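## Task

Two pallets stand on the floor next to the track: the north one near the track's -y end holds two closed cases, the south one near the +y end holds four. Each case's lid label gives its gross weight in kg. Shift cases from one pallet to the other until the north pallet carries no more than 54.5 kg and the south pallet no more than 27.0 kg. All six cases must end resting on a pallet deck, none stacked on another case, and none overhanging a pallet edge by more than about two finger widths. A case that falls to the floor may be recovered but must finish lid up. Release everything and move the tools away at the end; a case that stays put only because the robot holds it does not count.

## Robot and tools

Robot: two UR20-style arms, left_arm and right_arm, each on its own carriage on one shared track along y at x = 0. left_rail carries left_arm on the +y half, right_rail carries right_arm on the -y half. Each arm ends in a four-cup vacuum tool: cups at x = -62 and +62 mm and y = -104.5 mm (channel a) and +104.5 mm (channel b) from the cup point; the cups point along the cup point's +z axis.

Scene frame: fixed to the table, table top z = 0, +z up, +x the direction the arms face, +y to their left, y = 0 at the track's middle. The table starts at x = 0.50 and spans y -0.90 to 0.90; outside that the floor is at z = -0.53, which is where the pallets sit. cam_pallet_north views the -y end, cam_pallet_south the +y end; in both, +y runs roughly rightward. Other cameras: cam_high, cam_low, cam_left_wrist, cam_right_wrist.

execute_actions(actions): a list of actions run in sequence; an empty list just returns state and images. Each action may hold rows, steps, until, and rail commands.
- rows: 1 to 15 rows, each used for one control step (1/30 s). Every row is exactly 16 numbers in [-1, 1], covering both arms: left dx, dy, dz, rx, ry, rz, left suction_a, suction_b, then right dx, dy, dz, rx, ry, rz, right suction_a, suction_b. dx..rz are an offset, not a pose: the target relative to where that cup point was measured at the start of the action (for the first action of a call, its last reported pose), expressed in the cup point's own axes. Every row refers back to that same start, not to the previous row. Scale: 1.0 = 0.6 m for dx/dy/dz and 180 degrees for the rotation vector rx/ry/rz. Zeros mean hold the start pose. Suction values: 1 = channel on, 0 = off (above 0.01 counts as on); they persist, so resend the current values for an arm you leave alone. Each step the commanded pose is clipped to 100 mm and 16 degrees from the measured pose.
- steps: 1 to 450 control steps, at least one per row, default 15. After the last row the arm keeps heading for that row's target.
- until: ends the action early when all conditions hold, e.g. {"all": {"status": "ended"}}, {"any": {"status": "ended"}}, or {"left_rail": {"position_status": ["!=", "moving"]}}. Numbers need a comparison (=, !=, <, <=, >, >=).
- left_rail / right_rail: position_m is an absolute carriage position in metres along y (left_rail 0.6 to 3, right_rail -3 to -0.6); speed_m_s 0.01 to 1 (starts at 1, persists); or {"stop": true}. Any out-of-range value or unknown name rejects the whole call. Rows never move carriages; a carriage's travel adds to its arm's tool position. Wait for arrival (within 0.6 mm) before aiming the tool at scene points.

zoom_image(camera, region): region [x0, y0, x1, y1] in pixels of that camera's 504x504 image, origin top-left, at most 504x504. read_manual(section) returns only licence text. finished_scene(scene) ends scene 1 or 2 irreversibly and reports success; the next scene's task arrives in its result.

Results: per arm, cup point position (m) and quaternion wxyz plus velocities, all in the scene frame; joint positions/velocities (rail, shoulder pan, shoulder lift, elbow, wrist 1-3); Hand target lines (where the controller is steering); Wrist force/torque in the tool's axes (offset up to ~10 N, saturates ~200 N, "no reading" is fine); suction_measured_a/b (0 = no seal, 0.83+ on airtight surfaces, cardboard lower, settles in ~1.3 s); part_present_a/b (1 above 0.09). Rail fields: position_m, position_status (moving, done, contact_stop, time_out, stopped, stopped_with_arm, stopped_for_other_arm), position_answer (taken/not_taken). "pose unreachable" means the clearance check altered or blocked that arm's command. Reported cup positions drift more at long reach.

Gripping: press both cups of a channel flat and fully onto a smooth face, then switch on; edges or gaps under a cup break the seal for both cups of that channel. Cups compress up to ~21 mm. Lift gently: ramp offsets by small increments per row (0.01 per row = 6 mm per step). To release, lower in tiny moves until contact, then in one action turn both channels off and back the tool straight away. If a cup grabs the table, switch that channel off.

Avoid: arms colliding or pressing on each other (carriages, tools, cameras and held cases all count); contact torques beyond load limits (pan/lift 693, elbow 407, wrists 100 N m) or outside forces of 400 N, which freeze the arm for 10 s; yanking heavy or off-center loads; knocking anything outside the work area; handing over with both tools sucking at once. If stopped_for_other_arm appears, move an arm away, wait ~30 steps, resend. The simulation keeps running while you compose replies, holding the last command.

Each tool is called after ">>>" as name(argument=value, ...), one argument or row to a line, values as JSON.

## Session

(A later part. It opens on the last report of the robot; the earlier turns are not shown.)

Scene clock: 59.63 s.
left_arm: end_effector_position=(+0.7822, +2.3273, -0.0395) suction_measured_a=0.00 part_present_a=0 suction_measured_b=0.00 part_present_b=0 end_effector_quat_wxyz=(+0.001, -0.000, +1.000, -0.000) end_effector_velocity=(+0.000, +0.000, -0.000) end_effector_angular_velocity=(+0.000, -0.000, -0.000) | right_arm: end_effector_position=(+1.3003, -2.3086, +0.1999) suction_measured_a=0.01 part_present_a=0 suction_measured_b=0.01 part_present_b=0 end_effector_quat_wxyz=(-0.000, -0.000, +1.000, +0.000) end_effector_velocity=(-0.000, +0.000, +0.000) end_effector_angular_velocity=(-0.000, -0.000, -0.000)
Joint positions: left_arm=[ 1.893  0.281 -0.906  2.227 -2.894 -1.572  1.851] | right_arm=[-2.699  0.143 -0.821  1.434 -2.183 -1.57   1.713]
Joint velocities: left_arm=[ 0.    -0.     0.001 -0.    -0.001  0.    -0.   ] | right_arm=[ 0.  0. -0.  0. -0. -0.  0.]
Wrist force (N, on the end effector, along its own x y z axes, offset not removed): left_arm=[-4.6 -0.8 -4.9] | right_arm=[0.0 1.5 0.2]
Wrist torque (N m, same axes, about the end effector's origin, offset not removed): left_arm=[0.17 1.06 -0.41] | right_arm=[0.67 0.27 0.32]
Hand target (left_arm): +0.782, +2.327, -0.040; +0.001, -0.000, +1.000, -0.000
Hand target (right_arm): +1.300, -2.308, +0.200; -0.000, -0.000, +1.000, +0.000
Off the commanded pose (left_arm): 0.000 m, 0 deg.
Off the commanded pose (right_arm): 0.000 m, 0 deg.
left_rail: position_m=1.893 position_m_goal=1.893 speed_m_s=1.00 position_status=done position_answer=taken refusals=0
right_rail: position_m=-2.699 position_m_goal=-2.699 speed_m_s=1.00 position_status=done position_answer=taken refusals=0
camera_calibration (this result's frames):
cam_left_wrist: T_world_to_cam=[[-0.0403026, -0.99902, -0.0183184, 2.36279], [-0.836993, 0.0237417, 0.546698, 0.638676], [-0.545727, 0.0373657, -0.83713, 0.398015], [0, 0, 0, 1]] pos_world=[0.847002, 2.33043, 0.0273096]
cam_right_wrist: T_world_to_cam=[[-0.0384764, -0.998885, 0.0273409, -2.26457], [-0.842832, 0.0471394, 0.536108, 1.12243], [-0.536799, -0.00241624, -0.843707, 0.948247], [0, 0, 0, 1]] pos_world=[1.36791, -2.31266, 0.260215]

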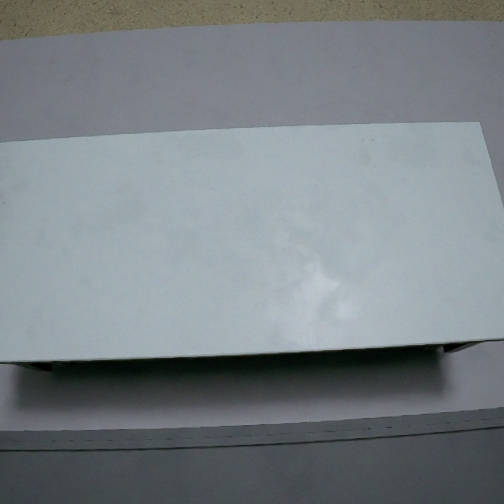

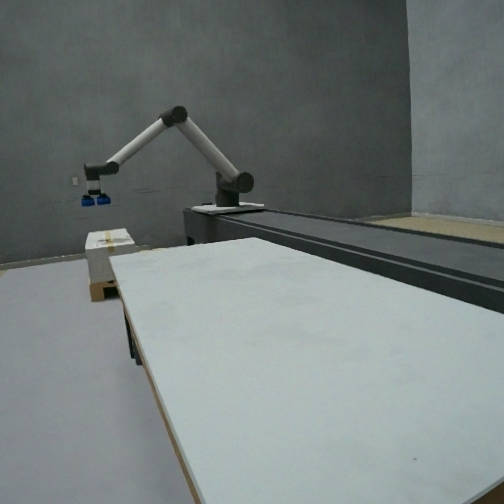

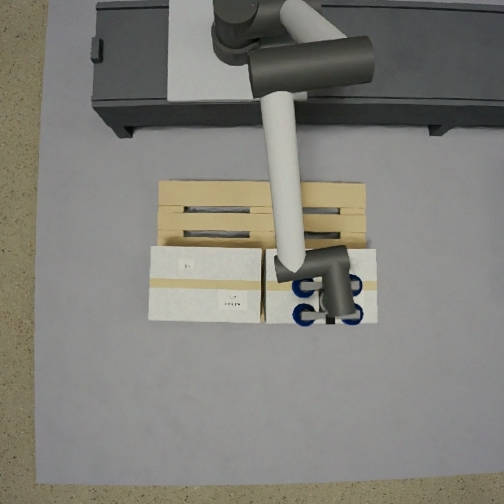

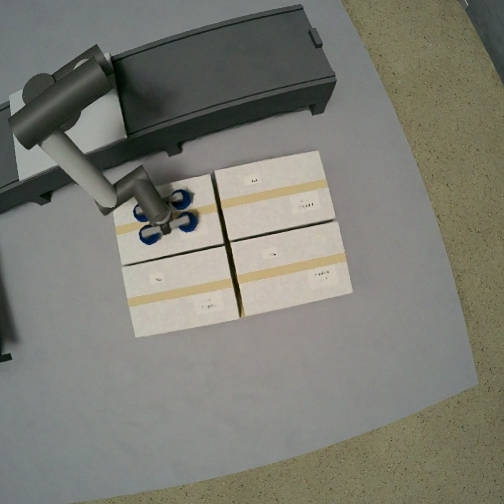

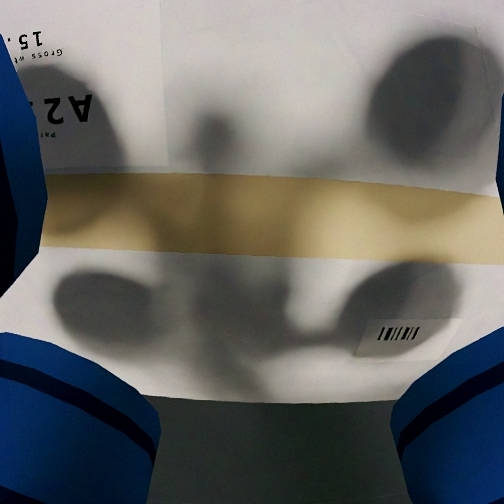

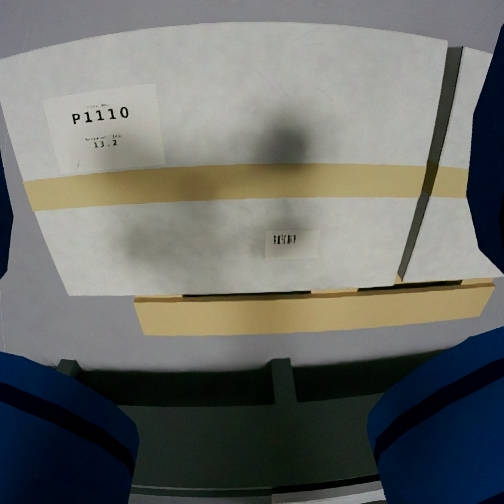

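Close. Descend 6 cm.

>>> execute_actions(
  actions=[
    {"rows": [[0,0,0.03,0,0,0,1,1,0,0,0,0,0,0,0,0],[0,0,0.06,0,0,0,1,1,0,0,0,0,0,0,0,0],[0,0,0.1,0,0,0,1,1,0,0,0,0,0,0,0,0]], "steps": 50},
  ],
)

Scene clock: 65.70 s.
left_arm: end_effector_position=(+0.7822, +2.3273, -0.0995) suction_measured_a=0.00 part_present_a=0 suction_measured_b=0.00 part_present_b=0 end_effector_quat_wxyz=(+0.001, -0.000, +1.000, -0.000) end_effector_velocity=(-0.000, -0.000, -0.000) end_effector_angular_velocity=(-0.000, -0.000, +0.000) | right_arm: end_effector_position=(+1.3003, -2.3086, +0.1999) suction_measured_a=0.01 part_present_a=0 suction_measured_b=0.01 part_present_b=0 end_effector_quat_wxyz=(-0.000, -0.000, +1.000, +0.000) end_effector_velocity=(-0.000, +0.000, -0.000) end_effector_angular_velocity=(+0.000, +0.000, +0.000)
Joint positions: left_arm=[ 1.893  0.281 -0.82   2.22  -2.972 -1.572  1.851] | right_arm=[-2.699  0.143 -0.821  1.434 -2.183 -1.57   1.713]
Joint velocities: left_arm=[ 0.  0.  0. -0. -0. -0. -0.] | right_arm=[ 0.  0.  0.  0. -0.  0. -0.]
Wrist force (N, on the end effector, along its own x y z axes, offset not removed): left_arm=[-5.2 -3.0 -5.7] | right_arm=[0.5 3.0 0.2]
Wrist torque (N m, same axes, about the end effector's origin, offset not removed): left_arm=[-0.02 1.20 -0.23] | right_arm=[0.97 0.44 0.38]
Hand target (left_arm): +0.782, +2.327, -0.099; +0.001, -0.000, +1.000, -0.000
Hand target (right_arm): +1.300, -2.308, +0.200; -0.000, -0.000, +1.000, +0.000
Off the commanded pose (left_arm): 0.000 m, 0 deg.
Off the commanded pose (right_arm): 0.000 m, 0 deg.
left_rail: position_m=1.893 position_m_goal=1.893 speed_m_s=1.00 position_status=done position_answer=taken refusals=0
right_rail: position_m=-2.699 position_m_goal=-2.699 speed_m_s=1.00 position_status=done position_answer=taken refusals=0
camera_calibration (this result's frames):
cam_left_wrist: T_world_to_cam=[[-0.0403052, -0.999019, -0.0183257, 2.36169], [-0.836995, 0.0237399, 0.546696, 0.671507], [-0.545725, 0.0373732, -0.837131, 0.347816], [0, 0, 0, 1]] pos_world=[0.847048, 2.33044, -0.0326636]
cam_right_wrist: T_world_to_cam=[[-0.0384764, -0.998885, 0.027341, -2.26457], [-0.842832, 0.0471394, 0.536108, 1.12243], [-0.536799, -0.0024164, -0.843707, 0.948247], [0, 0, 0, 1]] pos_world=[1.36791, -2.31266, 0.260215]

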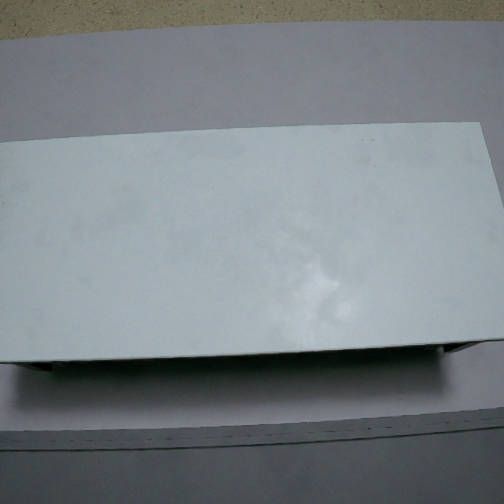

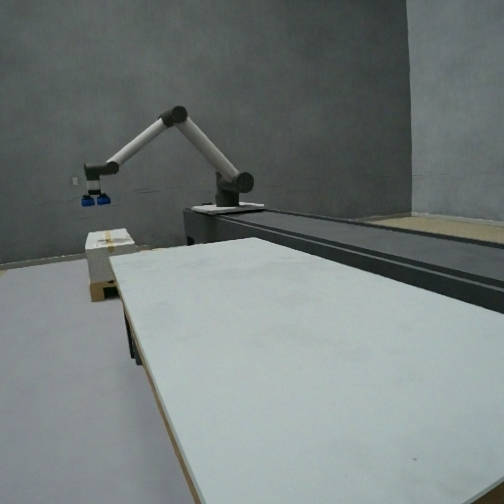

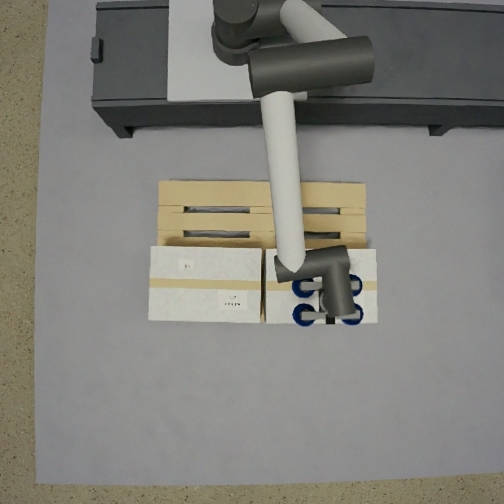

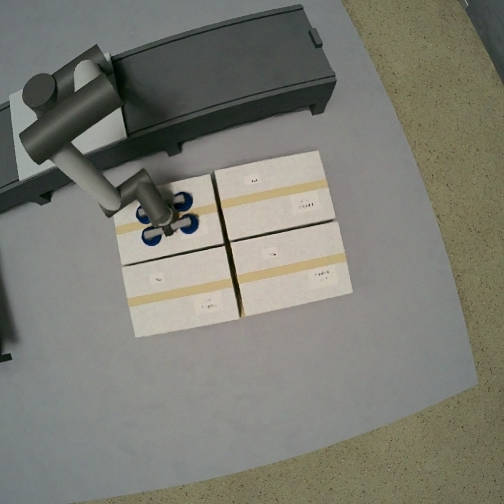

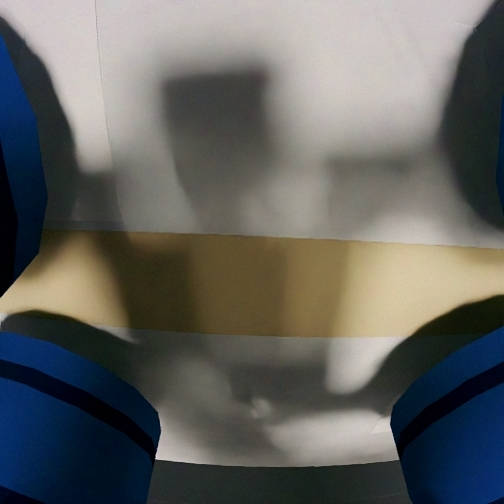

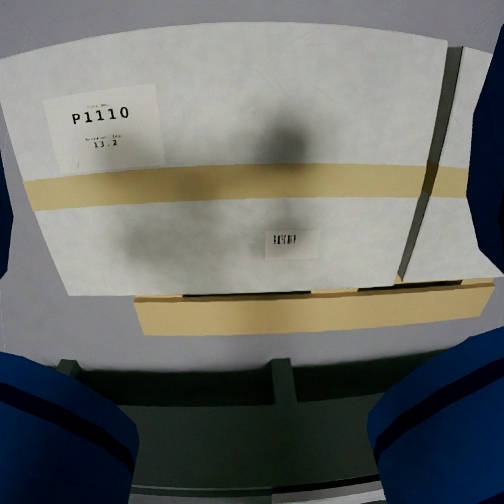

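>>> execute_actions(
  actions=[
    {"rows": [[0,0,0.02,0,0,0,1,1,0,0,0,0,0,0,0,0],[0,0,0.035,0,0,0,1,1,0,0,0,0,0,0,0,0]], "steps": 45},
  ],
)

Scene clock: 71.23 s.
left_arm: end_effector_position=(+0.7822, +2.3273, -0.1205) suction_measured_a=0.91 part_present_a=1 suction_measured_b=0.91 part_present_b=1 end_effector_quat_wxyz=(+0.001, -0.000, +1.000, -0.000) end_effector_velocity=(+0.000, -0.000, +0.000) end_effector_angular_velocity=(+0.000, -0.000, -0.000) | right_arm: end_effector_position=(+1.3003, -2.3086, +0.1999) suction_measured_a=0.01 part_present_a=0 suction_measured_b=0.01 part_present_b=0 end_effector_quat_wxyz=(-0.000, -0.000, +1.000, +0.000) end_effector_velocity=(+0.000, -0.000, -0.000) end_effector_angular_velocity=(-0.000, -0.000, -0.000)
Joint positions: left_arm=[ 1.893  0.281 -0.79   2.216 -2.998 -1.572  1.851] | right_arm=[-2.699  0.143 -0.821  1.434 -2.183 -1.57   1.713]
Joint velocities: left_arm=[ 0. -0. -0. -0. -0.  0. -0.] | right_arm=[ 0. -0.  0. -0. -0. -0.  0.]
Wrist force (N, on the end effector, along its own x y z axes, offset not removed): left_arm=[-6.2 -5.6 28.7] | right_arm=[3.6 0.8 1.4]
Wrist torque (N m, same axes, about the end effector's origin, offset not removed): left_arm=[-7.79 0.34 -0.68] | right_arm=[0.47 -0.22 0.18]
Hand target (left_arm): +0.782, +2.327, -0.120; +0.001, -0.000, +1.000, -0.000
Hand target (right_arm): +1.300, -2.308, +0.200; -0.000, -0.000, +1.000, +0.000
Off the commanded pose (left_arm): 0.000 m, 0 deg.
Off the commanded pose (right_arm): 0.000 m, 0 deg.
left_rail: position_m=1.893 position_m_goal=1.893 speed_m_s=1.00 position_status=done position_answer=taken refusals=0
right_rail: position_m=-2.699 position_m_goal=-2.699 speed_m_s=1.00 position_status=done position_answer=taken refusals=0
camera_calibration (this result's frames):
cam_left_wrist: T_world_to_cam=[[-0.0402593, -0.999021, -0.0183441, 2.36122], [-0.836978, 0.0236902, 0.546724, 0.683075], [-0.545754, 0.0373644, -0.837112, 0.330265], [0, 0, 0, 1]] pos_world=[0.847023, 2.33039, -0.0536701]
cam_right_wrist: T_world_to_cam=[[-0.0384765, -0.998885, 0.027341, -2.26457], [-0.842833, 0.0471394, 0.536107, 1.12243], [-0.536799, -0.00241633, -0.843707, 0.948247], [0, 0, 0, 1]] pos_world=[1.36791, -2.31266, 0.260215]

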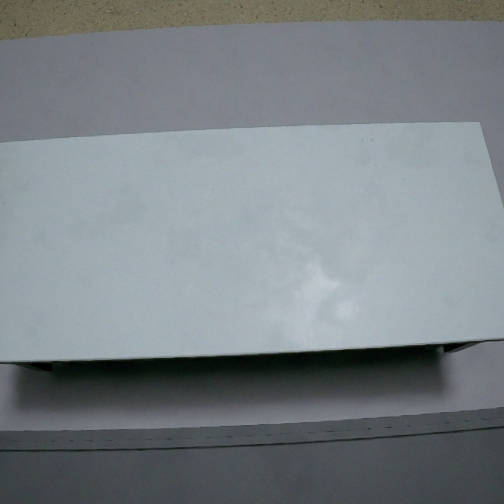

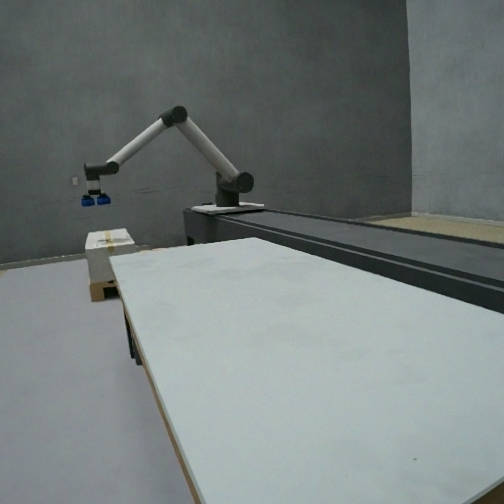

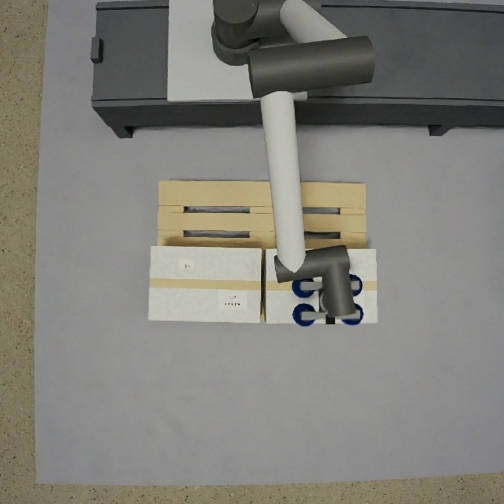

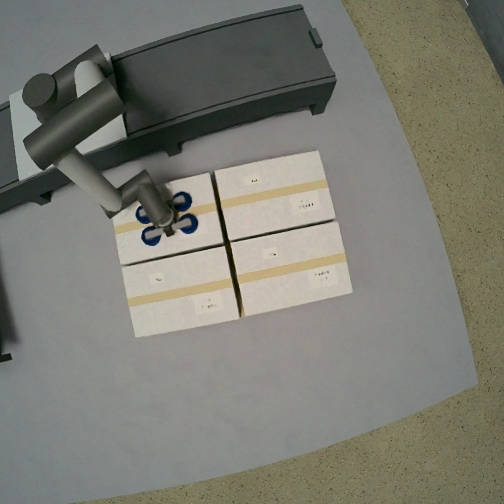

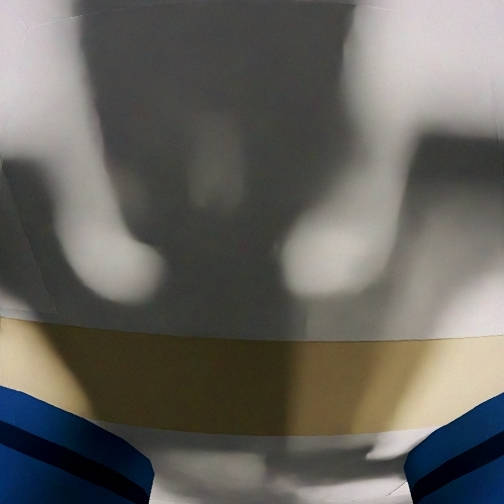

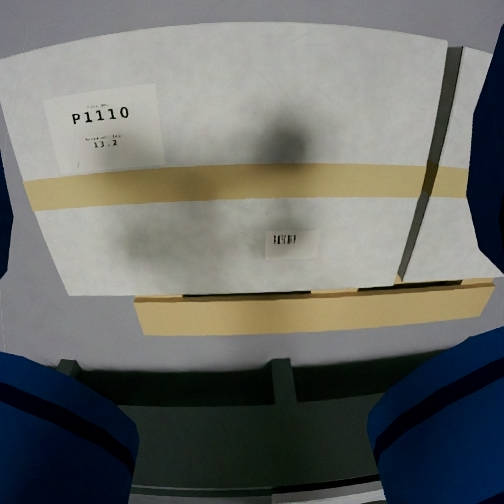

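>>> execute_actions(
  actions=[
    {"rows": [[0,0,-0.03,0,0,0,1,1,0,0,0,0,0,0,0,0],[0,0,-0.08,0,0,0,1,1,0,0,0,0,0,0,0,0],[0,0,-0.15,0,0,0,1,1,0,0,0,0,0,0,0,0],[0,0,-1,0,0,0,1,1,0,0,-0.45,0,0,0,0,0]], "steps": 75},
    {"left_rail": {"position_m": 0.6}, "right_rail": {"position_m": -1.3}, "steps": 150, "until": {"all": {"status": "ended"}}},
  ],
)

Scene clock: 82.13 s.
left_arm: end_effector_position=(+0.7818, +1.0346, +0.4793) suction_measured_a=0.91 part_present_a=1 suction_measured_b=0.91 part_present_b=1 end_effector_quat_wxyz=(+0.001, -0.000, +1.000, +0.000) end_effector_velocity=(-0.000, +0.000, -0.000) end_effector_angular_velocity=(+0.000, +0.000, +0.001) | right_arm: end_effector_position=(+1.3002, -0.9091, +0.4701) suction_measured_a=0.01 part_present_a=0 suction_measured_b=0.01 part_present_b=0 end_effector_quat_wxyz=(-0.000, -0.000, +1.000, +0.000) end_effector_velocity=(+0.001, -0.003, +0.000) end_effector_angular_velocity=(+0.000, -0.000, -0.003)
Joint positions: left_arm=[ 0.6    0.281 -1.475  2.003 -2.101 -1.571  1.851] | right_arm=[-1.3    0.143 -0.965  1.281 -1.887 -1.57   1.713]
Joint velocities: left_arm=[ 0.     0.001  0.    -0.    -0.     0.     0.   ] | right_arm=[ 0.    -0.003 -0.     0.    -0.    -0.    -0.   ]
Wrist force (N, on the end effector, along its own x y z axes, offset not removed): left_arm=[-7.7 -6.5 37.9] | right_arm=[-1.4 -2.0 2.5]
Wrist torque (N m, same axes, about the end effector's origin, offset not removed): left_arm=[-7.35 0.18 -0.43] | right_arm=[0.05 0.60 0.25]
Hand target (left_arm): +0.782, +1.035, +0.479; +0.001, -0.000, +1.000, -0.000
Hand target (right_arm): +1.300, -0.909, +0.470; -0.000, -0.000, +1.000, +0.000
Off the commanded pose (left_arm): 0.001 m, 0 deg.
Off the commanded pose (right_arm): 0.000 m, 0 deg.
left_rail: position_m=0.600 position_m_goal=0.600 speed_m_s=1.00 position_status=done position_answer=taken refusals=0
right_rail: position_m=-1.300 position_m_goal=-1.300 speed_m_s=1.00 position_status=done position_answer=taken refusals=0
camera_calibration (this result's frames):
cam_left_wrist: T_world_to_cam=[[-0.0403364, -0.99901, -0.0187676, 1.08105], [-0.836941, 0.0235206, 0.546788, 0.385593], [-0.545805, 0.0377628, -0.837061, 0.880056], [0, 0, 0, 1]] pos_world=[0.846663, 1.03768, 0.546112]
cam_right_wrist: T_world_to_cam=[[-0.0384396, -0.998887, 0.0273193, -0.874095], [-0.842843, 0.0470967, 0.536095, 0.911554], [-0.536785, -0.00241864, -0.843716, 1.1795], [0, 0, 0, 1]] pos_world=[1.36784, -0.913201, 0.530363]

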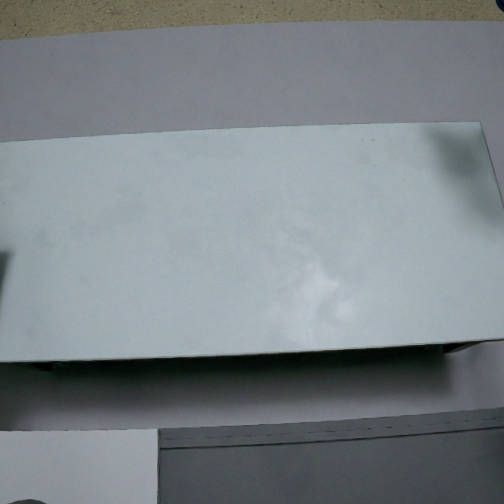

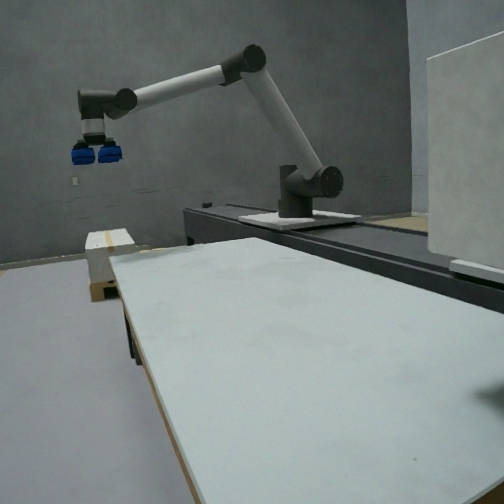

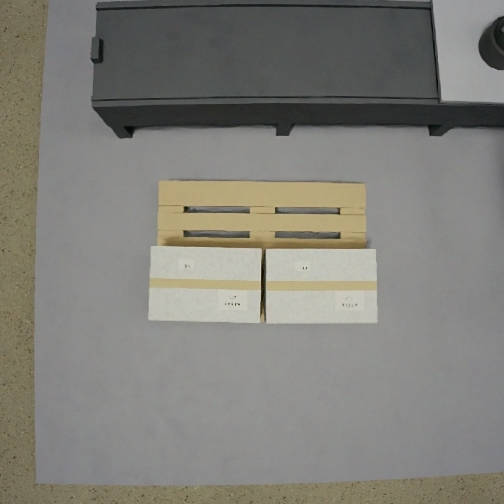

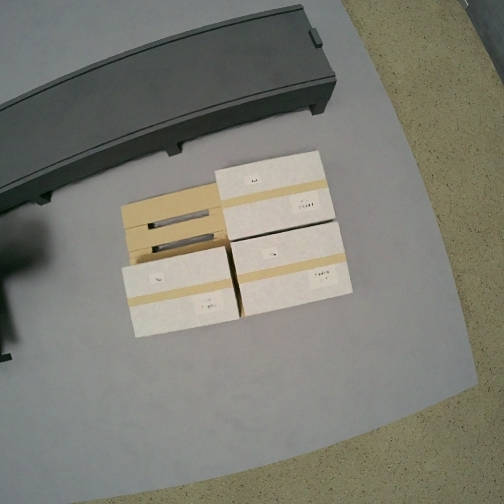

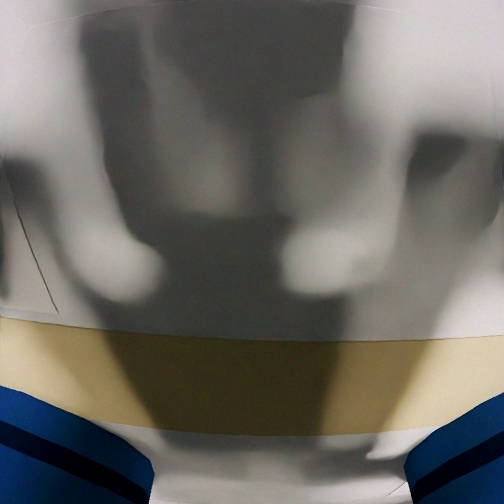

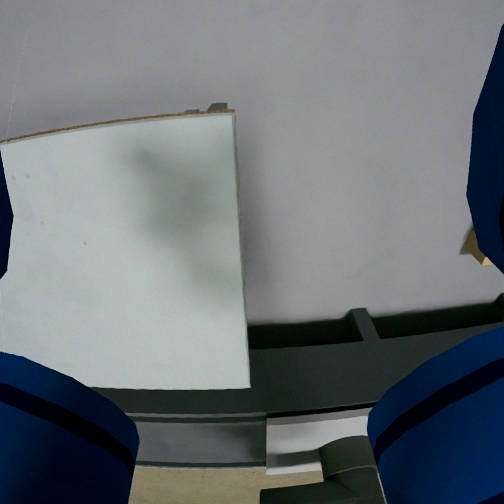

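>>> execute_actions(
  actions=[
    {"rows": [[0,-0.78,0,0,0,0,1,1,0,0,0,0,0,0,0,0]], "steps": 50},
    {"rows": [[0,-0.78,0.28,0,0,0,1,1,0,0,0,0,0,0,0,0]], "steps": 55},
  ],
)

Scene clock: 91.20 s.
left_arm: end_effector_position=(+0.7823, +0.0994, +0.3112) suction_measured_a=0.91 part_present_a=1 suction_measured_b=0.91 part_present_b=1 end_effector_quat_wxyz=(+0.000, -0.000, +1.000, -0.001) end_effector_velocity=(+0.000, -0.001, -0.000) end_effector_angular_velocity=(+0.000, +0.000, -0.000) | right_arm: end_effector_position=(+1.3003, -0.9091, +0.4700) suction_measured_a=0.01 part_present_a=0 suction_measured_b=0.01 part_present_b=0 end_effector_quat_wxyz=(-0.000, -0.000, +1.000, +0.000) end_effector_velocity=(-0.000, -0.000, +0.000) end_effector_angular_velocity=(+0.000, -0.000, -0.000)
Joint positions: left_arm=[ 0.6   -0.787 -1.306  2.079 -2.346 -1.571  0.783] | right_arm=[-1.3    0.143 -0.965  1.281 -1.887 -1.57   1.713]
Joint velocities: left_arm=[ 0.    -0.001  0.001 -0.001 -0.     0.    -0.001] | right_arm=[ 0. -0. -0.  0. -0. -0.  0.]
Wrist force (N, on the end effector, along its own x y z axes, offset not removed): left_arm=[-1.4 -5.7 35.8] | right_arm=[-0.7 -0.6 3.7]
Wrist torque (N m, same axes, about the end effector's origin, offset not removed): left_arm=[-7.72 -0.34 -0.27] | right_arm=[0.41 0.40 0.20]
Hand target (left_arm): +0.782, +0.099, +0.311; +0.000, -0.000, +1.000, -0.001
Hand target (right_arm): +1.300, -0.909, +0.470; -0.000, -0.000, +1.000, +0.000
Off the commanded pose (left_arm): 0.001 m, 0 deg.
Off the commanded pose (right_arm): 0.000 m, 0 deg.
left_rail: position_m=0.600 position_m_goal=0.600 speed_m_s=1.00 position_status=done position_answer=taken refusals=0
right_rail: position_m=-1.300 position_m_goal=-1.300 speed_m_s=1.00 position_status=done position_answer=taken refusals=0
camera_calibration (this result's frames):
cam_left_wrist: T_world_to_cam=[[-0.0403687, -0.99904, -0.0169993, 0.143159], [-0.836236, 0.0244686, 0.547823, 0.498907], [-0.546882, 0.0363303, -0.836421, 0.775688], [0, 0, 0, 1]] pos_world=[0.847192, 0.102633, 0.377923]
cam_right_wrist: T_world_to_cam=[[-0.038439, -0.998887, 0.0273411, -0.874109], [-0.842834, 0.0471079, 0.536108, 0.911565], [-0.536799, -0.0024366, -0.843707, 1.17948], [0, 0, 0, 1]] pos_world=[1.36784, -0.913204, 0.530336]

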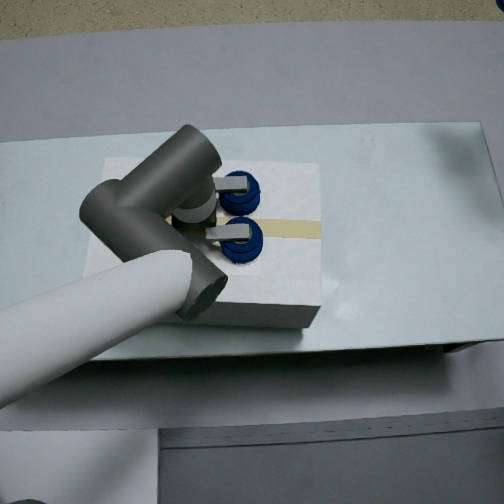

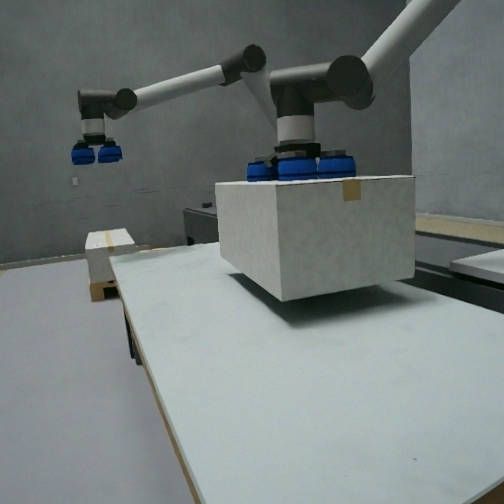

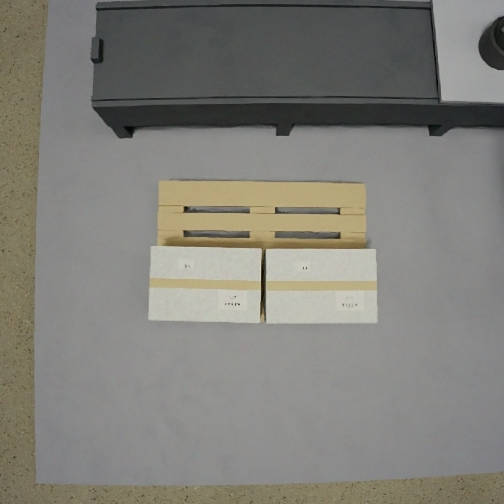

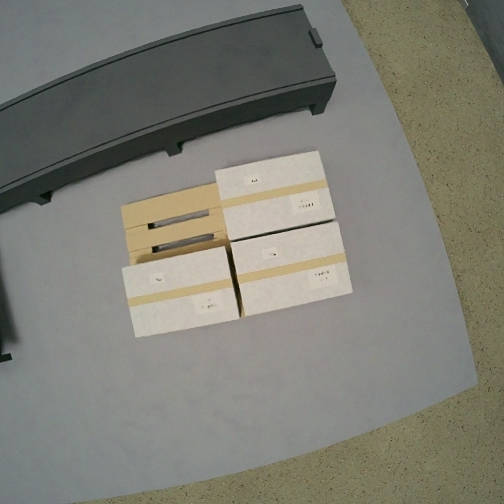

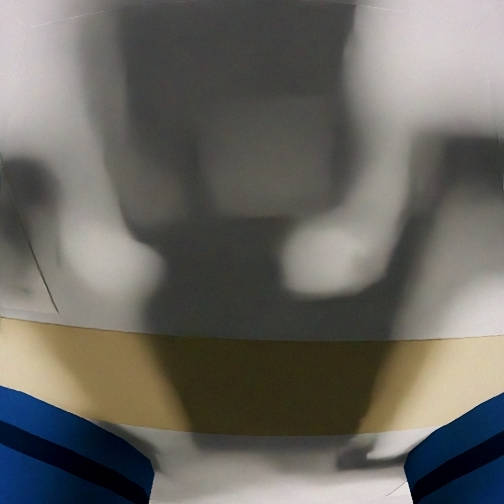

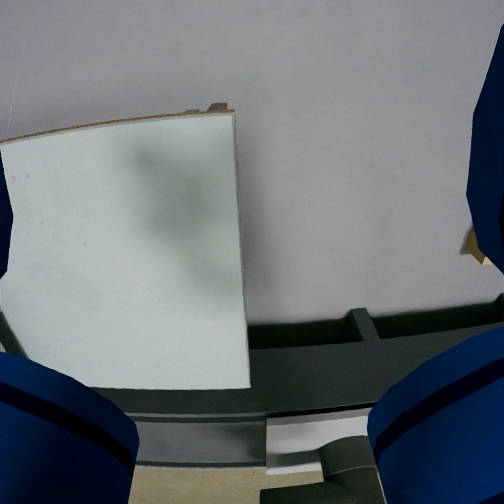

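Small gap left. Lower 3 cm.

>>> execute_actions(
  actions=[
    {"rows": [[0,0,0.02,0,0,0,1,1,0,0,0,0,0,0,0,0],[0,0,0.05,0,0,0,1,1,0,0,0,0,0,0,0,0]], "steps": 25},
  ],
)

Scene clock: 96.50 s.
left_arm: end_effector_position=(+0.7822, +0.0993, +0.2814) suction_measured_a=0.91 part_present_a=1 suction_measured_b=0.91 part_present_b=1 end_effector_quat_wxyz=(+0.000, -0.000, +1.000, -0.001) end_effector_velocity=(-0.000, +0.000, -0.001) end_effector_angular_velocity=(-0.000, -0.000, -0.000) | right_arm: end_effector_position=(+1.3003, -0.9091, +0.4700) suction_measured_a=0.01 part_present_a=0 suction_measured_b=0.01 part_present_b=0 end_effector_quat_wxyz=(-0.000, -0.000, +1.000, +0.000) end_effector_velocity=(+0.000, -0.000, -0.000) end_effector_angular_velocity=(-0.000, +0.000, -0.000)
Joint positions: left_arm=[ 0.6   -0.787 -1.278  2.096 -2.391 -1.571  0.783] | right_arm=[-1.3    0.143 -0.965  1.281 -1.887 -1.57   1.713]
Joint velocities: left_arm=[ 0.     0.     0.001  0.    -0.001  0.     0.   ] | right_arm=[ 0. -0.  0. -0.  0.  0.  0.]
Wrist force (N, on the end effector, along its own x y z axes, offset not removed): left_arm=[-7.6 -2.1 33.7] | right_arm=[0.1 3.6 0.1]
Wrist torque (N m, same axes, about the end effector's origin, offset not removed): left_arm=[-7.46 0.51 -0.51] | right_arm=[0.92 0.13 0.16]
Hand target (left_arm): +0.782, +0.099, +0.281; +0.000, -0.000, +1.000, -0.001
Hand target (right_arm): +1.300, -0.909, +0.470; -0.000, -0.000, +1.000, +0.000
Off the commanded pose (left_arm): 0.000 m, 0 deg.
Off the commanded pose (right_arm): 0.000 m, 0 deg.
left_rail: position_m=0.600 position_m_goal=0.600 speed_m_s=1.00 position_status=done position_answer=taken refusals=0
right_rail: position_m=-1.300 position_m_goal=-1.300 speed_m_s=1.00 position_status=done position_answer=taken refusals=0
camera_calibration (this result's frames):
cam_left_wrist: T_world_to_cam=[[-0.0403707, -0.99904, -0.0170187, 0.142571], [-0.836265, 0.0244616, 0.54778, 0.515286], [-0.546837, 0.0363464, -0.836449, 0.750665], [0, 0, 0, 1]] pos_world=[0.847163, 0.102546, 0.348057]
cam_right_wrist: T_world_to_cam=[[-0.038439, -0.998887, 0.027341, -0.874109], [-0.842834, 0.0471079, 0.536108, 0.911565], [-0.536799, -0.00243653, -0.843707, 1.17948], [0, 0, 0, 1]] pos_world=[1.36784, -0.913204, 0.530336]

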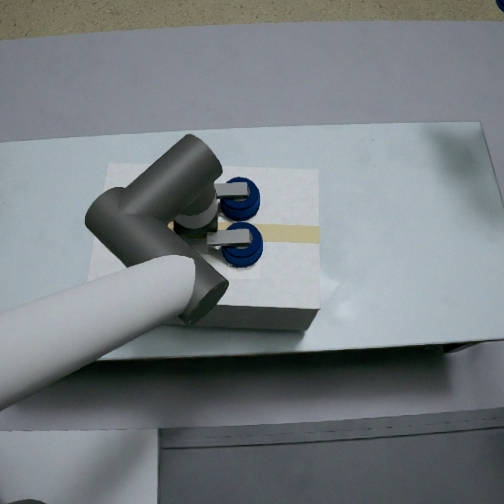

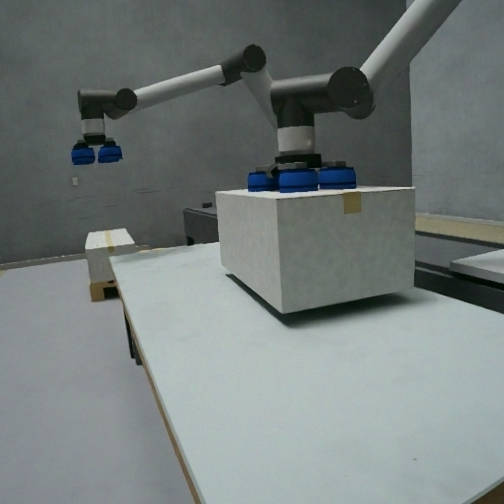

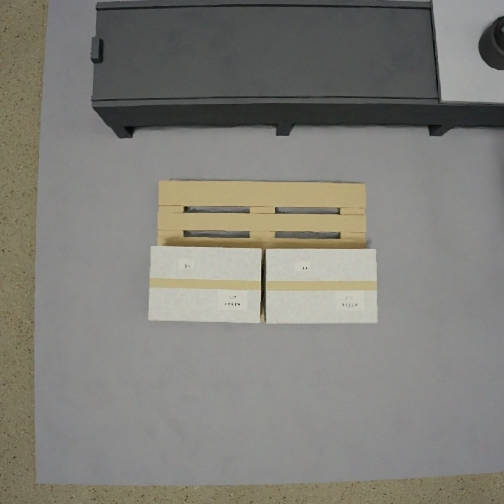

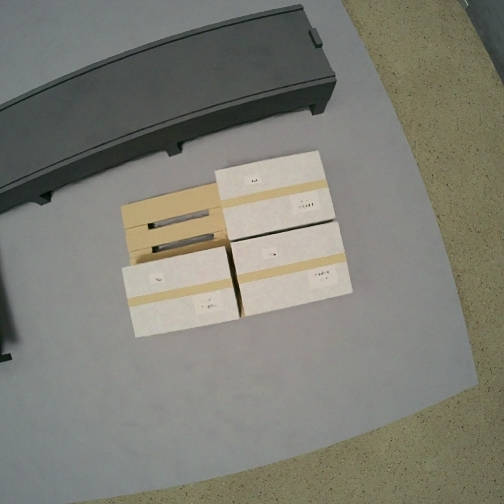

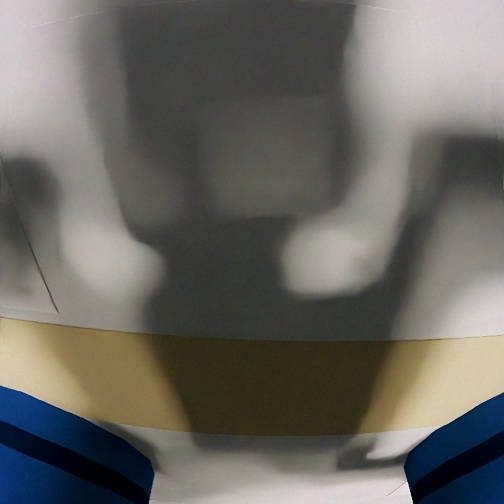

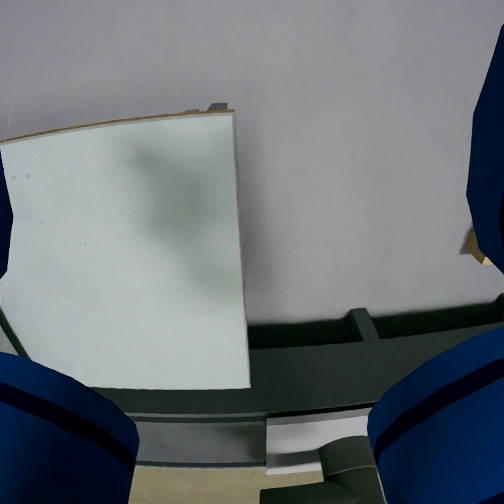

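>>> execute_actions(
  actions=[
    {"rows": [[0,0,0.015,0,0,0,1,1,0,0,0,0,0,0,0,0],[0,0,0.03,0,0,0,1,1,0,0,0,0,0,0,0,0]], "steps": 25},
  ],
)

Scene clock: 100.13 s.
left_arm: end_effector_position=(+0.7823, +0.0994, +0.2634) suction_measured_a=0.91 part_present_a=1 suction_measured_b=0.91 part_present_b=1 end_effector_quat_wxyz=(+0.000, -0.000, +1.000, -0.001) end_effector_velocity=(-0.000, -0.000, -0.000) end_effector_angular_velocity=(-0.000, -0.000, +0.000) | right_arm: end_effector_position=(+1.3003, -0.9091, +0.4700) suction_measured_a=0.01 part_present_a=0 suction_measured_b=0.01 part_present_b=0 end_effector_quat_wxyz=(-0.000, -0.000, +1.000, +0.000) end_effector_velocity=(-0.000, +0.000, +0.000) end_effector_angular_velocity=(+0.000, -0.000, +0.000)
Joint positions: left_arm=[ 0.6   -0.787 -1.26   2.106 -2.419 -1.571  0.783] | right_arm=[-1.3    0.143 -0.965  1.281 -1.887 -1.57   1.713]
Joint velocities: left_arm=[ 0.    -0.     0.     0.    -0.001  0.    -0.   ] | right_arm=[ 0. -0. -0.  0. -0.  0. -0.]
Wrist force (N, on the end effector, along its own x y z axes, offset not removed): left_arm=[-5.7 -5.8 36.6] | right_arm=[5.0 3.5 1.8]
Wrist torque (N m, same axes, about the end effector's origin, offset not removed): left_arm=[-7.84 -0.05 -0.49] | right_arm=[0.88 -0.28 0.03]
Hand target (left_arm): +0.782, +0.099, +0.263; +0.000, -0.000, +1.000, -0.001
Hand target (right_arm): +1.300, -0.909, +0.470; -0.000, -0.000, +1.000, +0.000
Off the commanded pose (left_arm): 0.000 m, 0 deg.
Off the commanded pose (right_arm): 0.000 m, 0 deg.
left_rail: position_m=0.600 position_m_goal=0.600 speed_m_s=1.00 position_status=done position_answer=taken refusals=0
right_rail: position_m=-1.300 position_m_goal=-1.300 speed_m_s=1.00 position_status=done position_answer=taken refusals=0
camera_calibration (this result's frames):
cam_left_wrist: T_world_to_cam=[[-0.040339, -0.999042, -0.0169566, 0.142292], [-0.836242, 0.0244675, 0.547815, 0.525119], [-0.546875, 0.0362781, -0.836428, 0.735725], [0, 0, 0, 1]] pos_world=[0.847216, 0.102617, 0.330126]
cam_right_wrist: T_world_to_cam=[[-0.038439, -0.998887, 0.027341, -0.874109], [-0.842834, 0.0471078, 0.536108, 0.911565], [-0.536799, -0.00243654, -0.843707, 1.17948], [0, 0, 0, 1]] pos_world=[1.36784, -0.913204, 0.530336]

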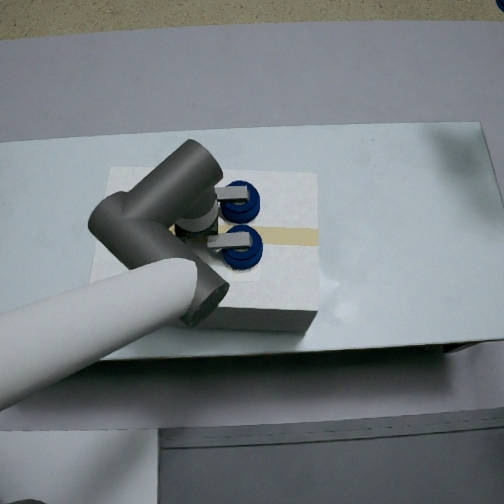

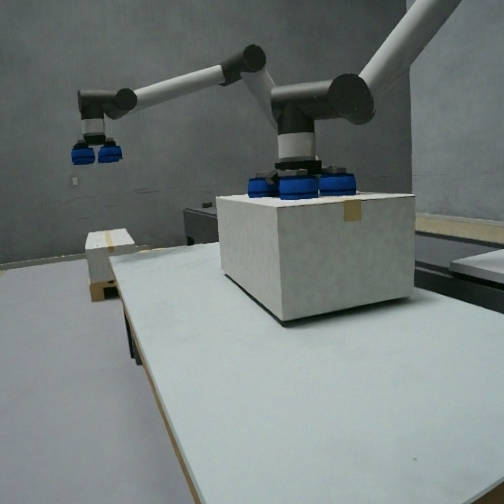

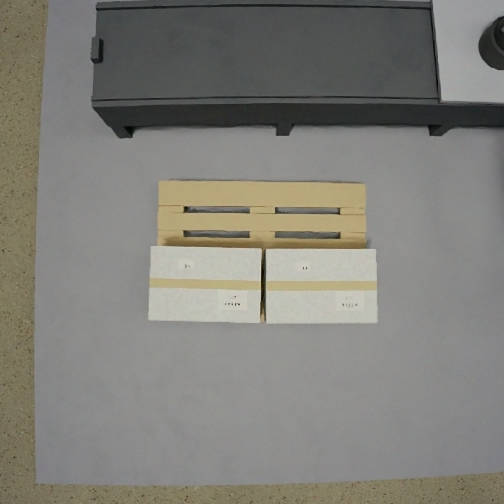

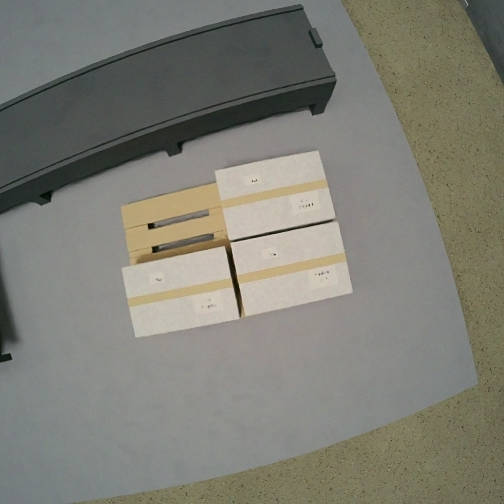

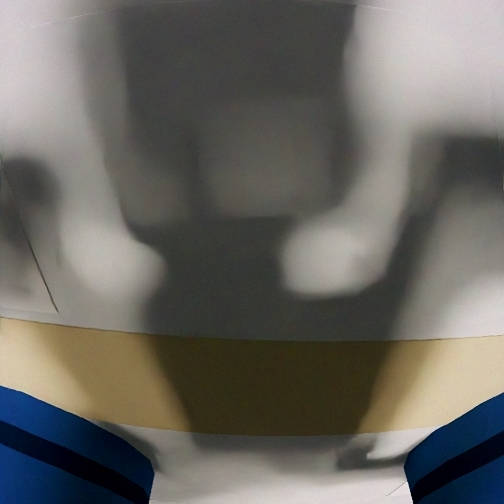

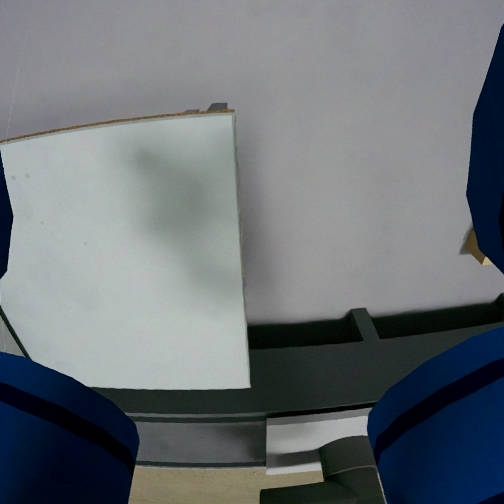

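>>> execute_actions(
  actions=[
    {"rows": [[0,0,0.01,0,0,0,1,1,0,0,0,0,0,0,0,0],[0,0,0.02,0,0,0,1,1,0,0,0,0,0,0,0,0]], "steps": 20},
  ],
)

Scene clock: 102.97 s.
left_arm: end_effector_position=(+0.7822, +0.0993, +0.2516) suction_measured_a=0.91 part_present_a=1 suction_measured_b=0.91 part_present_b=1 end_effector_quat_wxyz=(+0.000, -0.000, +1.000, -0.001) end_effector_velocity=(+0.000, -0.000, -0.001) end_effector_angular_velocity=(-0.000, -0.000, -0.000) | right_arm: end_effector_position=(+1.3003, -0.9091, +0.4700) suction_measured_a=0.01 part_present_a=0 suction_measured_b=0.01 part_present_b=0 end_effector_quat_wxyz=(-0.000, -0.000, +1.000, +0.000) end_effector_velocity=(+0.000, +0.000, -0.000) end_effector_angular_velocity=(-0.000, +0.000, -0.000)
Joint positions: left_arm=[ 0.6   -0.787 -1.248  2.112 -2.437 -1.571  0.783] | right_arm=[-1.3    0.143 -0.965  1.281 -1.887 -1.57   1.713]
Joint velocities: left_arm=[ 0.    -0.     0.001  0.    -0.002  0.    -0.   ] | right_arm=[ 0.  0.  0. -0.  0. -0.  0.]
Wrist force (N, on the end effector, along its own x y z axes, offset not removed): left_arm=[-4.1 -3.6 36.5] | right_arm=[-0.7 -0.1 4.3]
Wrist torque (N m, same axes, about the end effector's origin, offset not removed): left_arm=[-7.62 0.05 -0.47] | right_arm=[0.27 0.37 0.22]
Hand target (left_arm): +0.782, +0.099, +0.251; +0.000, -0.000, +1.000, -0.001
Hand target (right_arm): +1.300, -0.909, +0.470; -0.000, -0.000, +1.000, +0.000
Off the commanded pose (left_arm): 0.000 m, 0 deg.
Off the commanded pose (right_arm): 0.000 m, 0 deg.
left_rail: position_m=0.600 position_m_goal=0.600 speed_m_s=1.00 position_status=done position_answer=taken refusals=0
right_rail: position_m=-1.300 position_m_goal=-1.300 speed_m_s=1.00 position_status=done position_answer=taken refusals=0
camera_calibration (this result's frames):
cam_left_wrist: T_world_to_cam=[[-0.0403706, -0.99904, -0.0170108, 0.142055], [-0.836269, 0.0244661, 0.547773, 0.531625], [-0.546831, 0.0363396, -0.836454, 0.725752], [0, 0, 0, 1]] pos_world=[0.84718, 0.102538, 0.318265]
cam_right_wrist: T_world_to_cam=[[-0.038439, -0.998887, 0.0273413, -0.87411], [-0.842834, 0.0471081, 0.536108, 0.911565], [-0.536799, -0.00243671, -0.843707, 1.17948], [0, 0, 0, 1]] pos_world=[1.36784, -0.913204, 0.530336]

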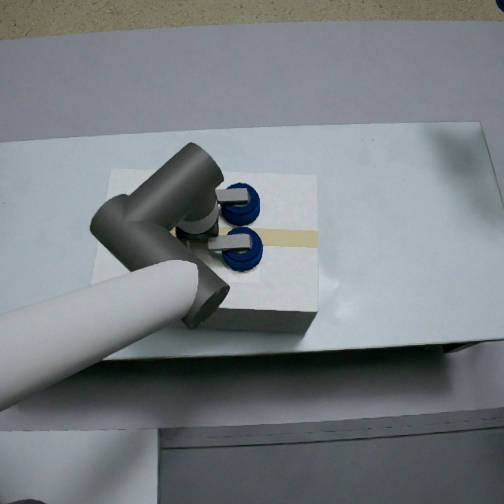

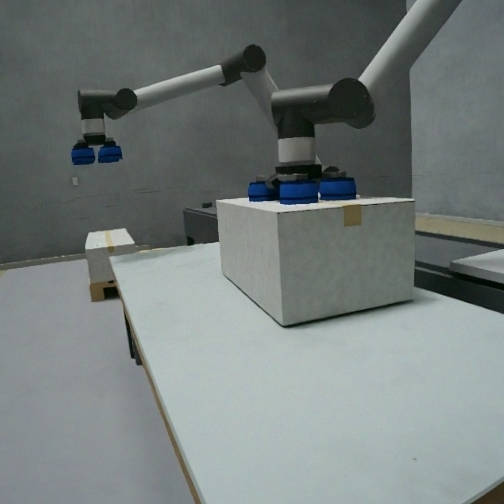

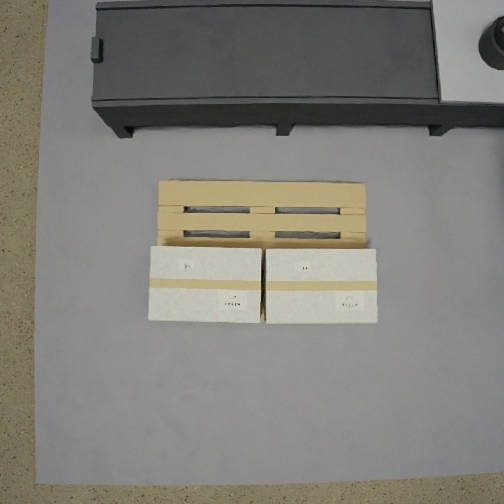

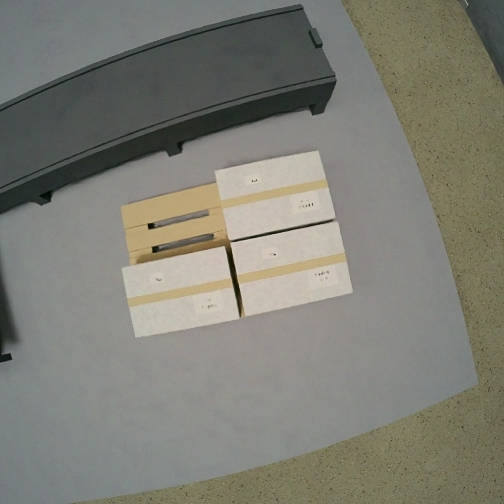

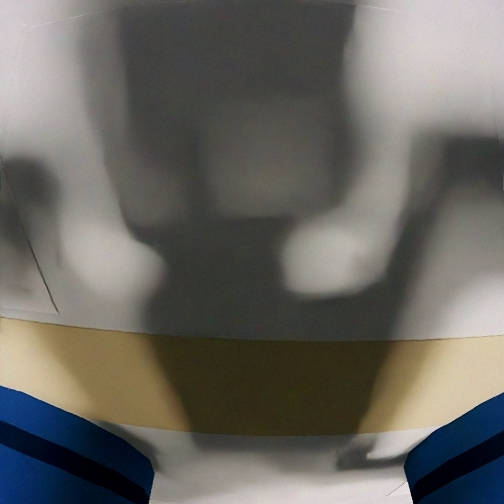

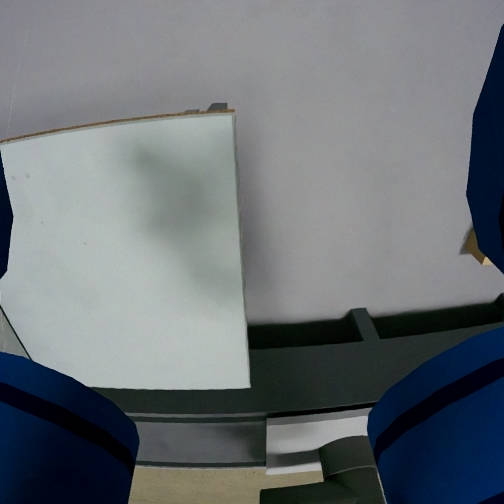

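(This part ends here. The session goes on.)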